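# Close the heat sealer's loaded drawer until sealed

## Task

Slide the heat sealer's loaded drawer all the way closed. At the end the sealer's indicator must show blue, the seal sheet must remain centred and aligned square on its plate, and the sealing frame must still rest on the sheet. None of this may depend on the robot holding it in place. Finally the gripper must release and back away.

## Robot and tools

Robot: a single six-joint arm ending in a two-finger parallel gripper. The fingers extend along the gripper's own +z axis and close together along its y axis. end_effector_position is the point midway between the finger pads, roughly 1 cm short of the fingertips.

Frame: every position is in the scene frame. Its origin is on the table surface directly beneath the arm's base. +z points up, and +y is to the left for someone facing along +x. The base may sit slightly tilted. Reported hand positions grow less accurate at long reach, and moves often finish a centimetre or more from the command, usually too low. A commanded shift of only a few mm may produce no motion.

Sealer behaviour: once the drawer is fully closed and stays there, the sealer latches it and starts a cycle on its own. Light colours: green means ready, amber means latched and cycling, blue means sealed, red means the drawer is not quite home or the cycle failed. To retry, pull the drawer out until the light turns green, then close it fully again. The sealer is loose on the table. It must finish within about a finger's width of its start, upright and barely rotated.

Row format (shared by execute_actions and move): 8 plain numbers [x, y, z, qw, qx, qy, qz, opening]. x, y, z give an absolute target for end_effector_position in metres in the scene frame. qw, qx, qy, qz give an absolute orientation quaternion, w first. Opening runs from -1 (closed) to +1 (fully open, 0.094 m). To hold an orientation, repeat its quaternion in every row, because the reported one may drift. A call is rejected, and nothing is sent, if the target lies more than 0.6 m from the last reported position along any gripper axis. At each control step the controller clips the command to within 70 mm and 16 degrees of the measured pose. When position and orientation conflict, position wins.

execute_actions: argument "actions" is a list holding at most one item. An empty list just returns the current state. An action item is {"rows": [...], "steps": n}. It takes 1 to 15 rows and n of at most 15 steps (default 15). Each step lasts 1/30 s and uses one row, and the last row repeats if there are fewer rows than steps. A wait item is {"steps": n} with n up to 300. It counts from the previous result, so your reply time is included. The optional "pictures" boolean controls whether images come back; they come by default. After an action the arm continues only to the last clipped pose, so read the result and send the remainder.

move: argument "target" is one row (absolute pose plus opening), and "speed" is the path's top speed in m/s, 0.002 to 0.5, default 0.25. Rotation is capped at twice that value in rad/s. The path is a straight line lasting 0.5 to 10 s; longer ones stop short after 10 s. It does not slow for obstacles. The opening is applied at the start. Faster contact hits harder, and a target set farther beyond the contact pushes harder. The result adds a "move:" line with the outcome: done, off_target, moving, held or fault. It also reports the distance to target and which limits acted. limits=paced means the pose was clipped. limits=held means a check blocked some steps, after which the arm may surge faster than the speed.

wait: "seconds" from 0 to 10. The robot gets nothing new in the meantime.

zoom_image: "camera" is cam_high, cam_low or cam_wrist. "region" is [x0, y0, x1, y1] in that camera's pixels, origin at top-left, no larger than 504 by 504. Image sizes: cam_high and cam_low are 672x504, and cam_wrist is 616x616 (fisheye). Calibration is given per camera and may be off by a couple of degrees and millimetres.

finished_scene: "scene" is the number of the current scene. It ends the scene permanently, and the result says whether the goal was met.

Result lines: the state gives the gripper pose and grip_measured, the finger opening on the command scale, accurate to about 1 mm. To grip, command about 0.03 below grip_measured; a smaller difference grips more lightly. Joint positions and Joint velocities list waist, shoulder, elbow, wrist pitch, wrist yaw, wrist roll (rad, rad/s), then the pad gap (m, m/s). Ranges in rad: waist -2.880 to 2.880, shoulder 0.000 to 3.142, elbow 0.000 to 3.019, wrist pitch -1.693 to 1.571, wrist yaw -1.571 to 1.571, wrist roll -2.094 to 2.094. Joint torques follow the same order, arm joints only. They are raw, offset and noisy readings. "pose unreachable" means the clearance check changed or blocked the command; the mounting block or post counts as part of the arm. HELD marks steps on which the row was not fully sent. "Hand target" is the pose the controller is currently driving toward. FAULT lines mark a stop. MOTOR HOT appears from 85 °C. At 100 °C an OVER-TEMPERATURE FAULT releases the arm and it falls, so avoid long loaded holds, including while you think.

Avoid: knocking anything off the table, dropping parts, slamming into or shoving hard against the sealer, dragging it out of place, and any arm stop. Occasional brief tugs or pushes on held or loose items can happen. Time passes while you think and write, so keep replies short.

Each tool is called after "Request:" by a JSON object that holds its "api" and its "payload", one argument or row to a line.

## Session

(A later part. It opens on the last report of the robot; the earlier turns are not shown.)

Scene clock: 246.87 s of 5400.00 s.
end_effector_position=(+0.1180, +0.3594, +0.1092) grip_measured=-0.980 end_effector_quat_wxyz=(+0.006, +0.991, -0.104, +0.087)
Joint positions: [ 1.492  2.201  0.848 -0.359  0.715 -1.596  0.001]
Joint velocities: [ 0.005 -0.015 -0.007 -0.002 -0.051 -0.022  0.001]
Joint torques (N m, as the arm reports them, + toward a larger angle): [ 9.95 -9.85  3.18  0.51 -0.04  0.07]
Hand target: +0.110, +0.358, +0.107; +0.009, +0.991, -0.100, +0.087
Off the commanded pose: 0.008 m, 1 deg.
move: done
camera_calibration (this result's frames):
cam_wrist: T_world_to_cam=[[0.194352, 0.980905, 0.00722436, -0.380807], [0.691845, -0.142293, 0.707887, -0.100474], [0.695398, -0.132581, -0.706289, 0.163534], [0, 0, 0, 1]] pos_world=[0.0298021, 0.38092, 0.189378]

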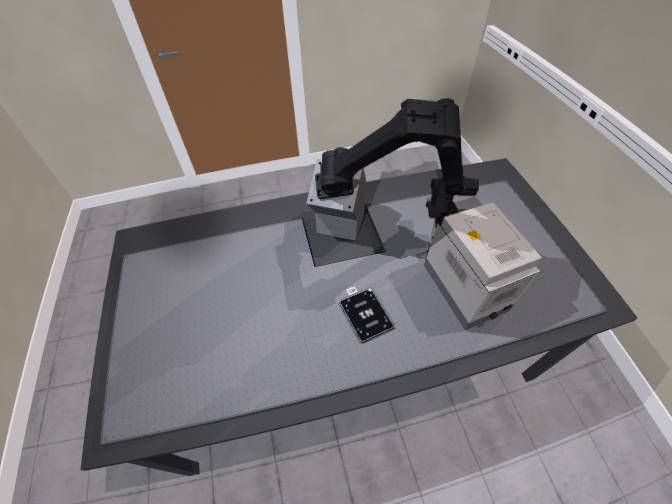

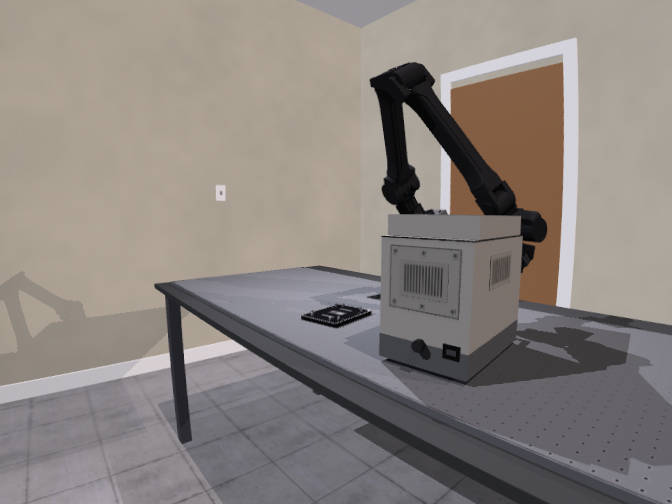

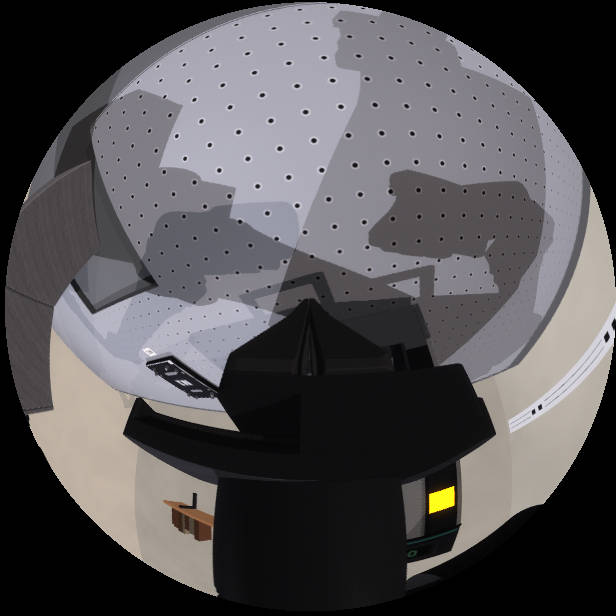

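Request:
{"api": "move", "payload": {
  "target": [0.05, 0.33, 0.30, 0, 0.996, -0.087, 0, -1],
  "speed": 0.2
}}

Scene clock: 253.20 s of 5400.00 s.
end_effector_position=(+0.0491, +0.3134, +0.2879) grip_measured=-0.980 end_effector_quat_wxyz=(+0.014, +0.997, -0.077, +0.003)
Joint positions: [ 1.826  1.798  0.816 -0.952  0.459 -1.26   0.001]
Joint velocities: [-0.005  0.015 -0.007  0.007  0.007  0.007 -0.001]
Joint torques (N m, as the arm reports them, + toward a larger angle): [ 6.74 -8.31 10.74  0.13 -0.16  0.06]
Hand target: +0.050, +0.328, +0.298; +0.000, +0.996, -0.087, -0.000
Off the commanded pose: 0.021 m, 2 deg.
move: off_target
camera_calibration (this result's frames):
cam_wrist: T_world_to_cam=[[0.142267, 0.98956, -0.0230531, -0.314962], [0.808094, -0.102666, 0.580037, -0.167117], [0.571615, -0.101149, -0.814264, 0.358884], [0, 0, 0, 1]] pos_world=[-0.025288, 0.330818, 0.381899]

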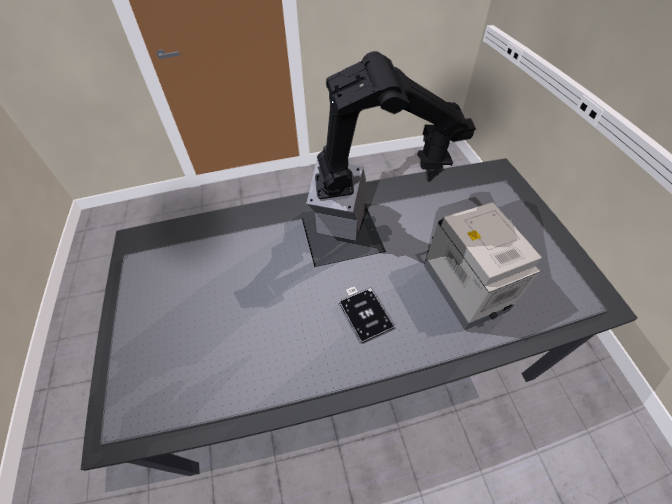

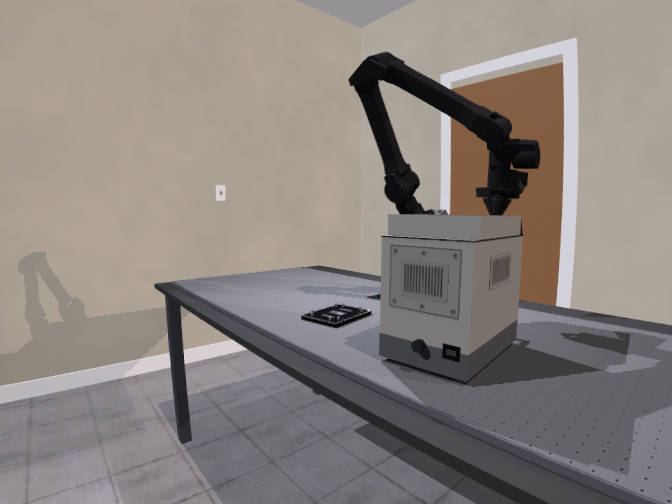

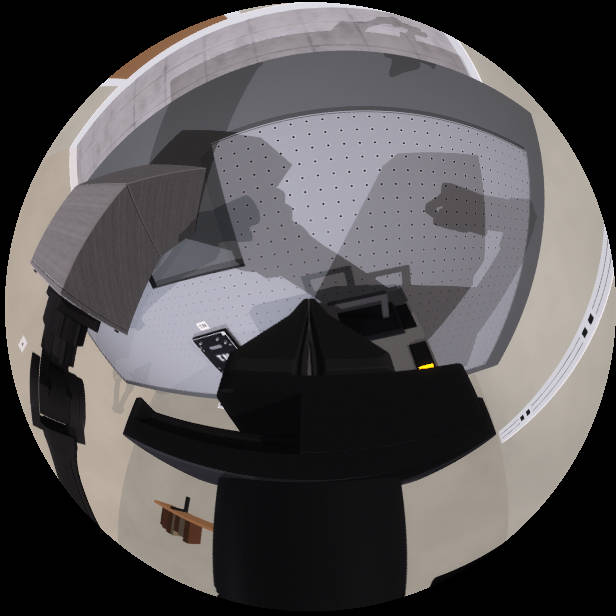

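Request:
{"api": "wait", "payload": {
  "seconds": 6
}}

Request:
{"api": "zoom_image", "payload": {
  "camera": "cam_wrist",
  "region": [300, 260, 460, 380]
}}

Scene clock: 262.20 s of 5400.00 s.
end_effector_position=(+0.0491, +0.3133, +0.2879) grip_measured=-0.980 end_effector_quat_wxyz=(+0.014, +0.997, -0.079, +0.003)
Joint positions: [ 1.826  1.798  0.816 -0.952  0.459 -1.256  0.001]
Joint velocities: [-0.005  0.005 -0.007 -0.007 -0.022  0.051  0.001]
Joint torques (N m, as the arm reports them, + toward a larger angle): [ 6.75 -8.45 10.77  0.04 -0.16  0.06]
Hand target: +0.050, +0.328, +0.298; +0.000, +0.996, -0.087, -0.000
Off the commanded pose: 0.021 m, 2 deg.
Steps of this call (steps 1 to 270: nothing new was sent). Readings (end_effector_position):
1: (+0.0491, +0.3134, +0.2879)
2: (+0.0491, +0.3134, +0.2879)
4: (+0.0491, +0.3133, +0.2879)
8: (+0.0491, +0.3133, +0.2879)
270: the state above
camera_calibration (this result's frames):
cam_wrist: T_world_to_cam=[[0.145499, 0.989083, -0.0233551, -0.314801], [0.807672, -0.105112, 0.580187, -0.166394], [0.571398, -0.10328, -0.814148, 0.359514], [0, 0, 0, 1]] pos_world=[-0.0252306, 0.331005, 0.381885]

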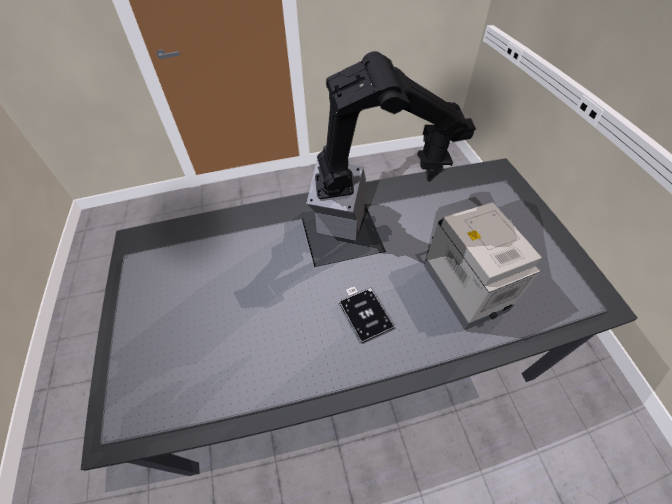

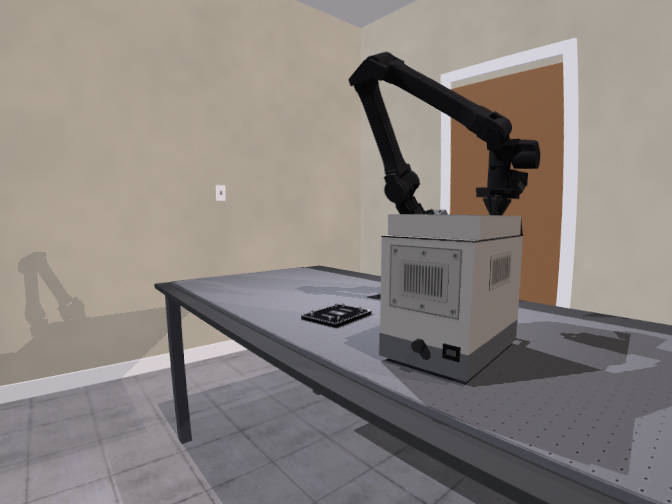

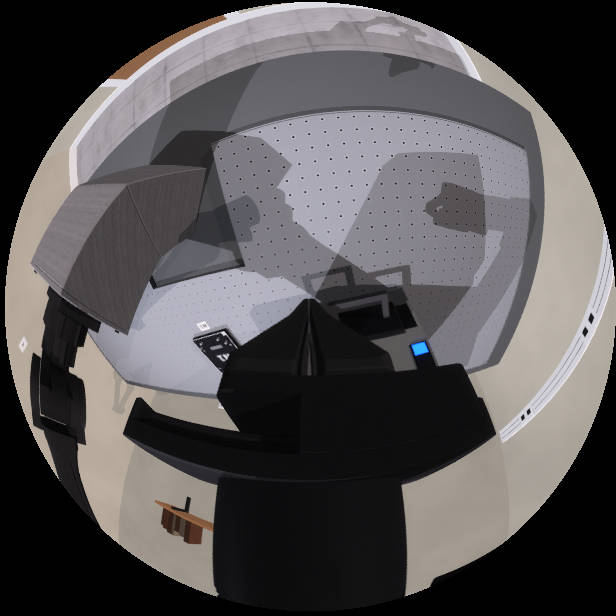

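Region (300, 260, 460, 380) of cam_wrist's 616x616 image, scaled by 3.150, with more detail than that image has; it fills the top 378 rows of this view, and the rest is white.

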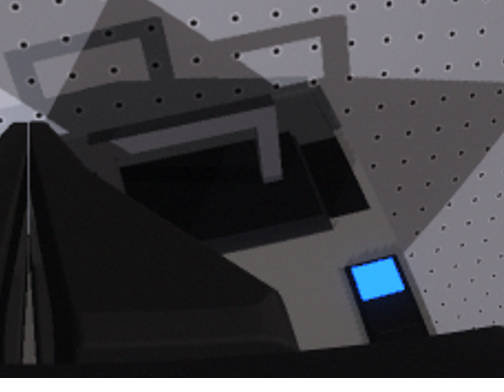

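Request:
{"api": "finished_scene", "payload": {
  "scene": 1
}}

The scene is finished: the task was done.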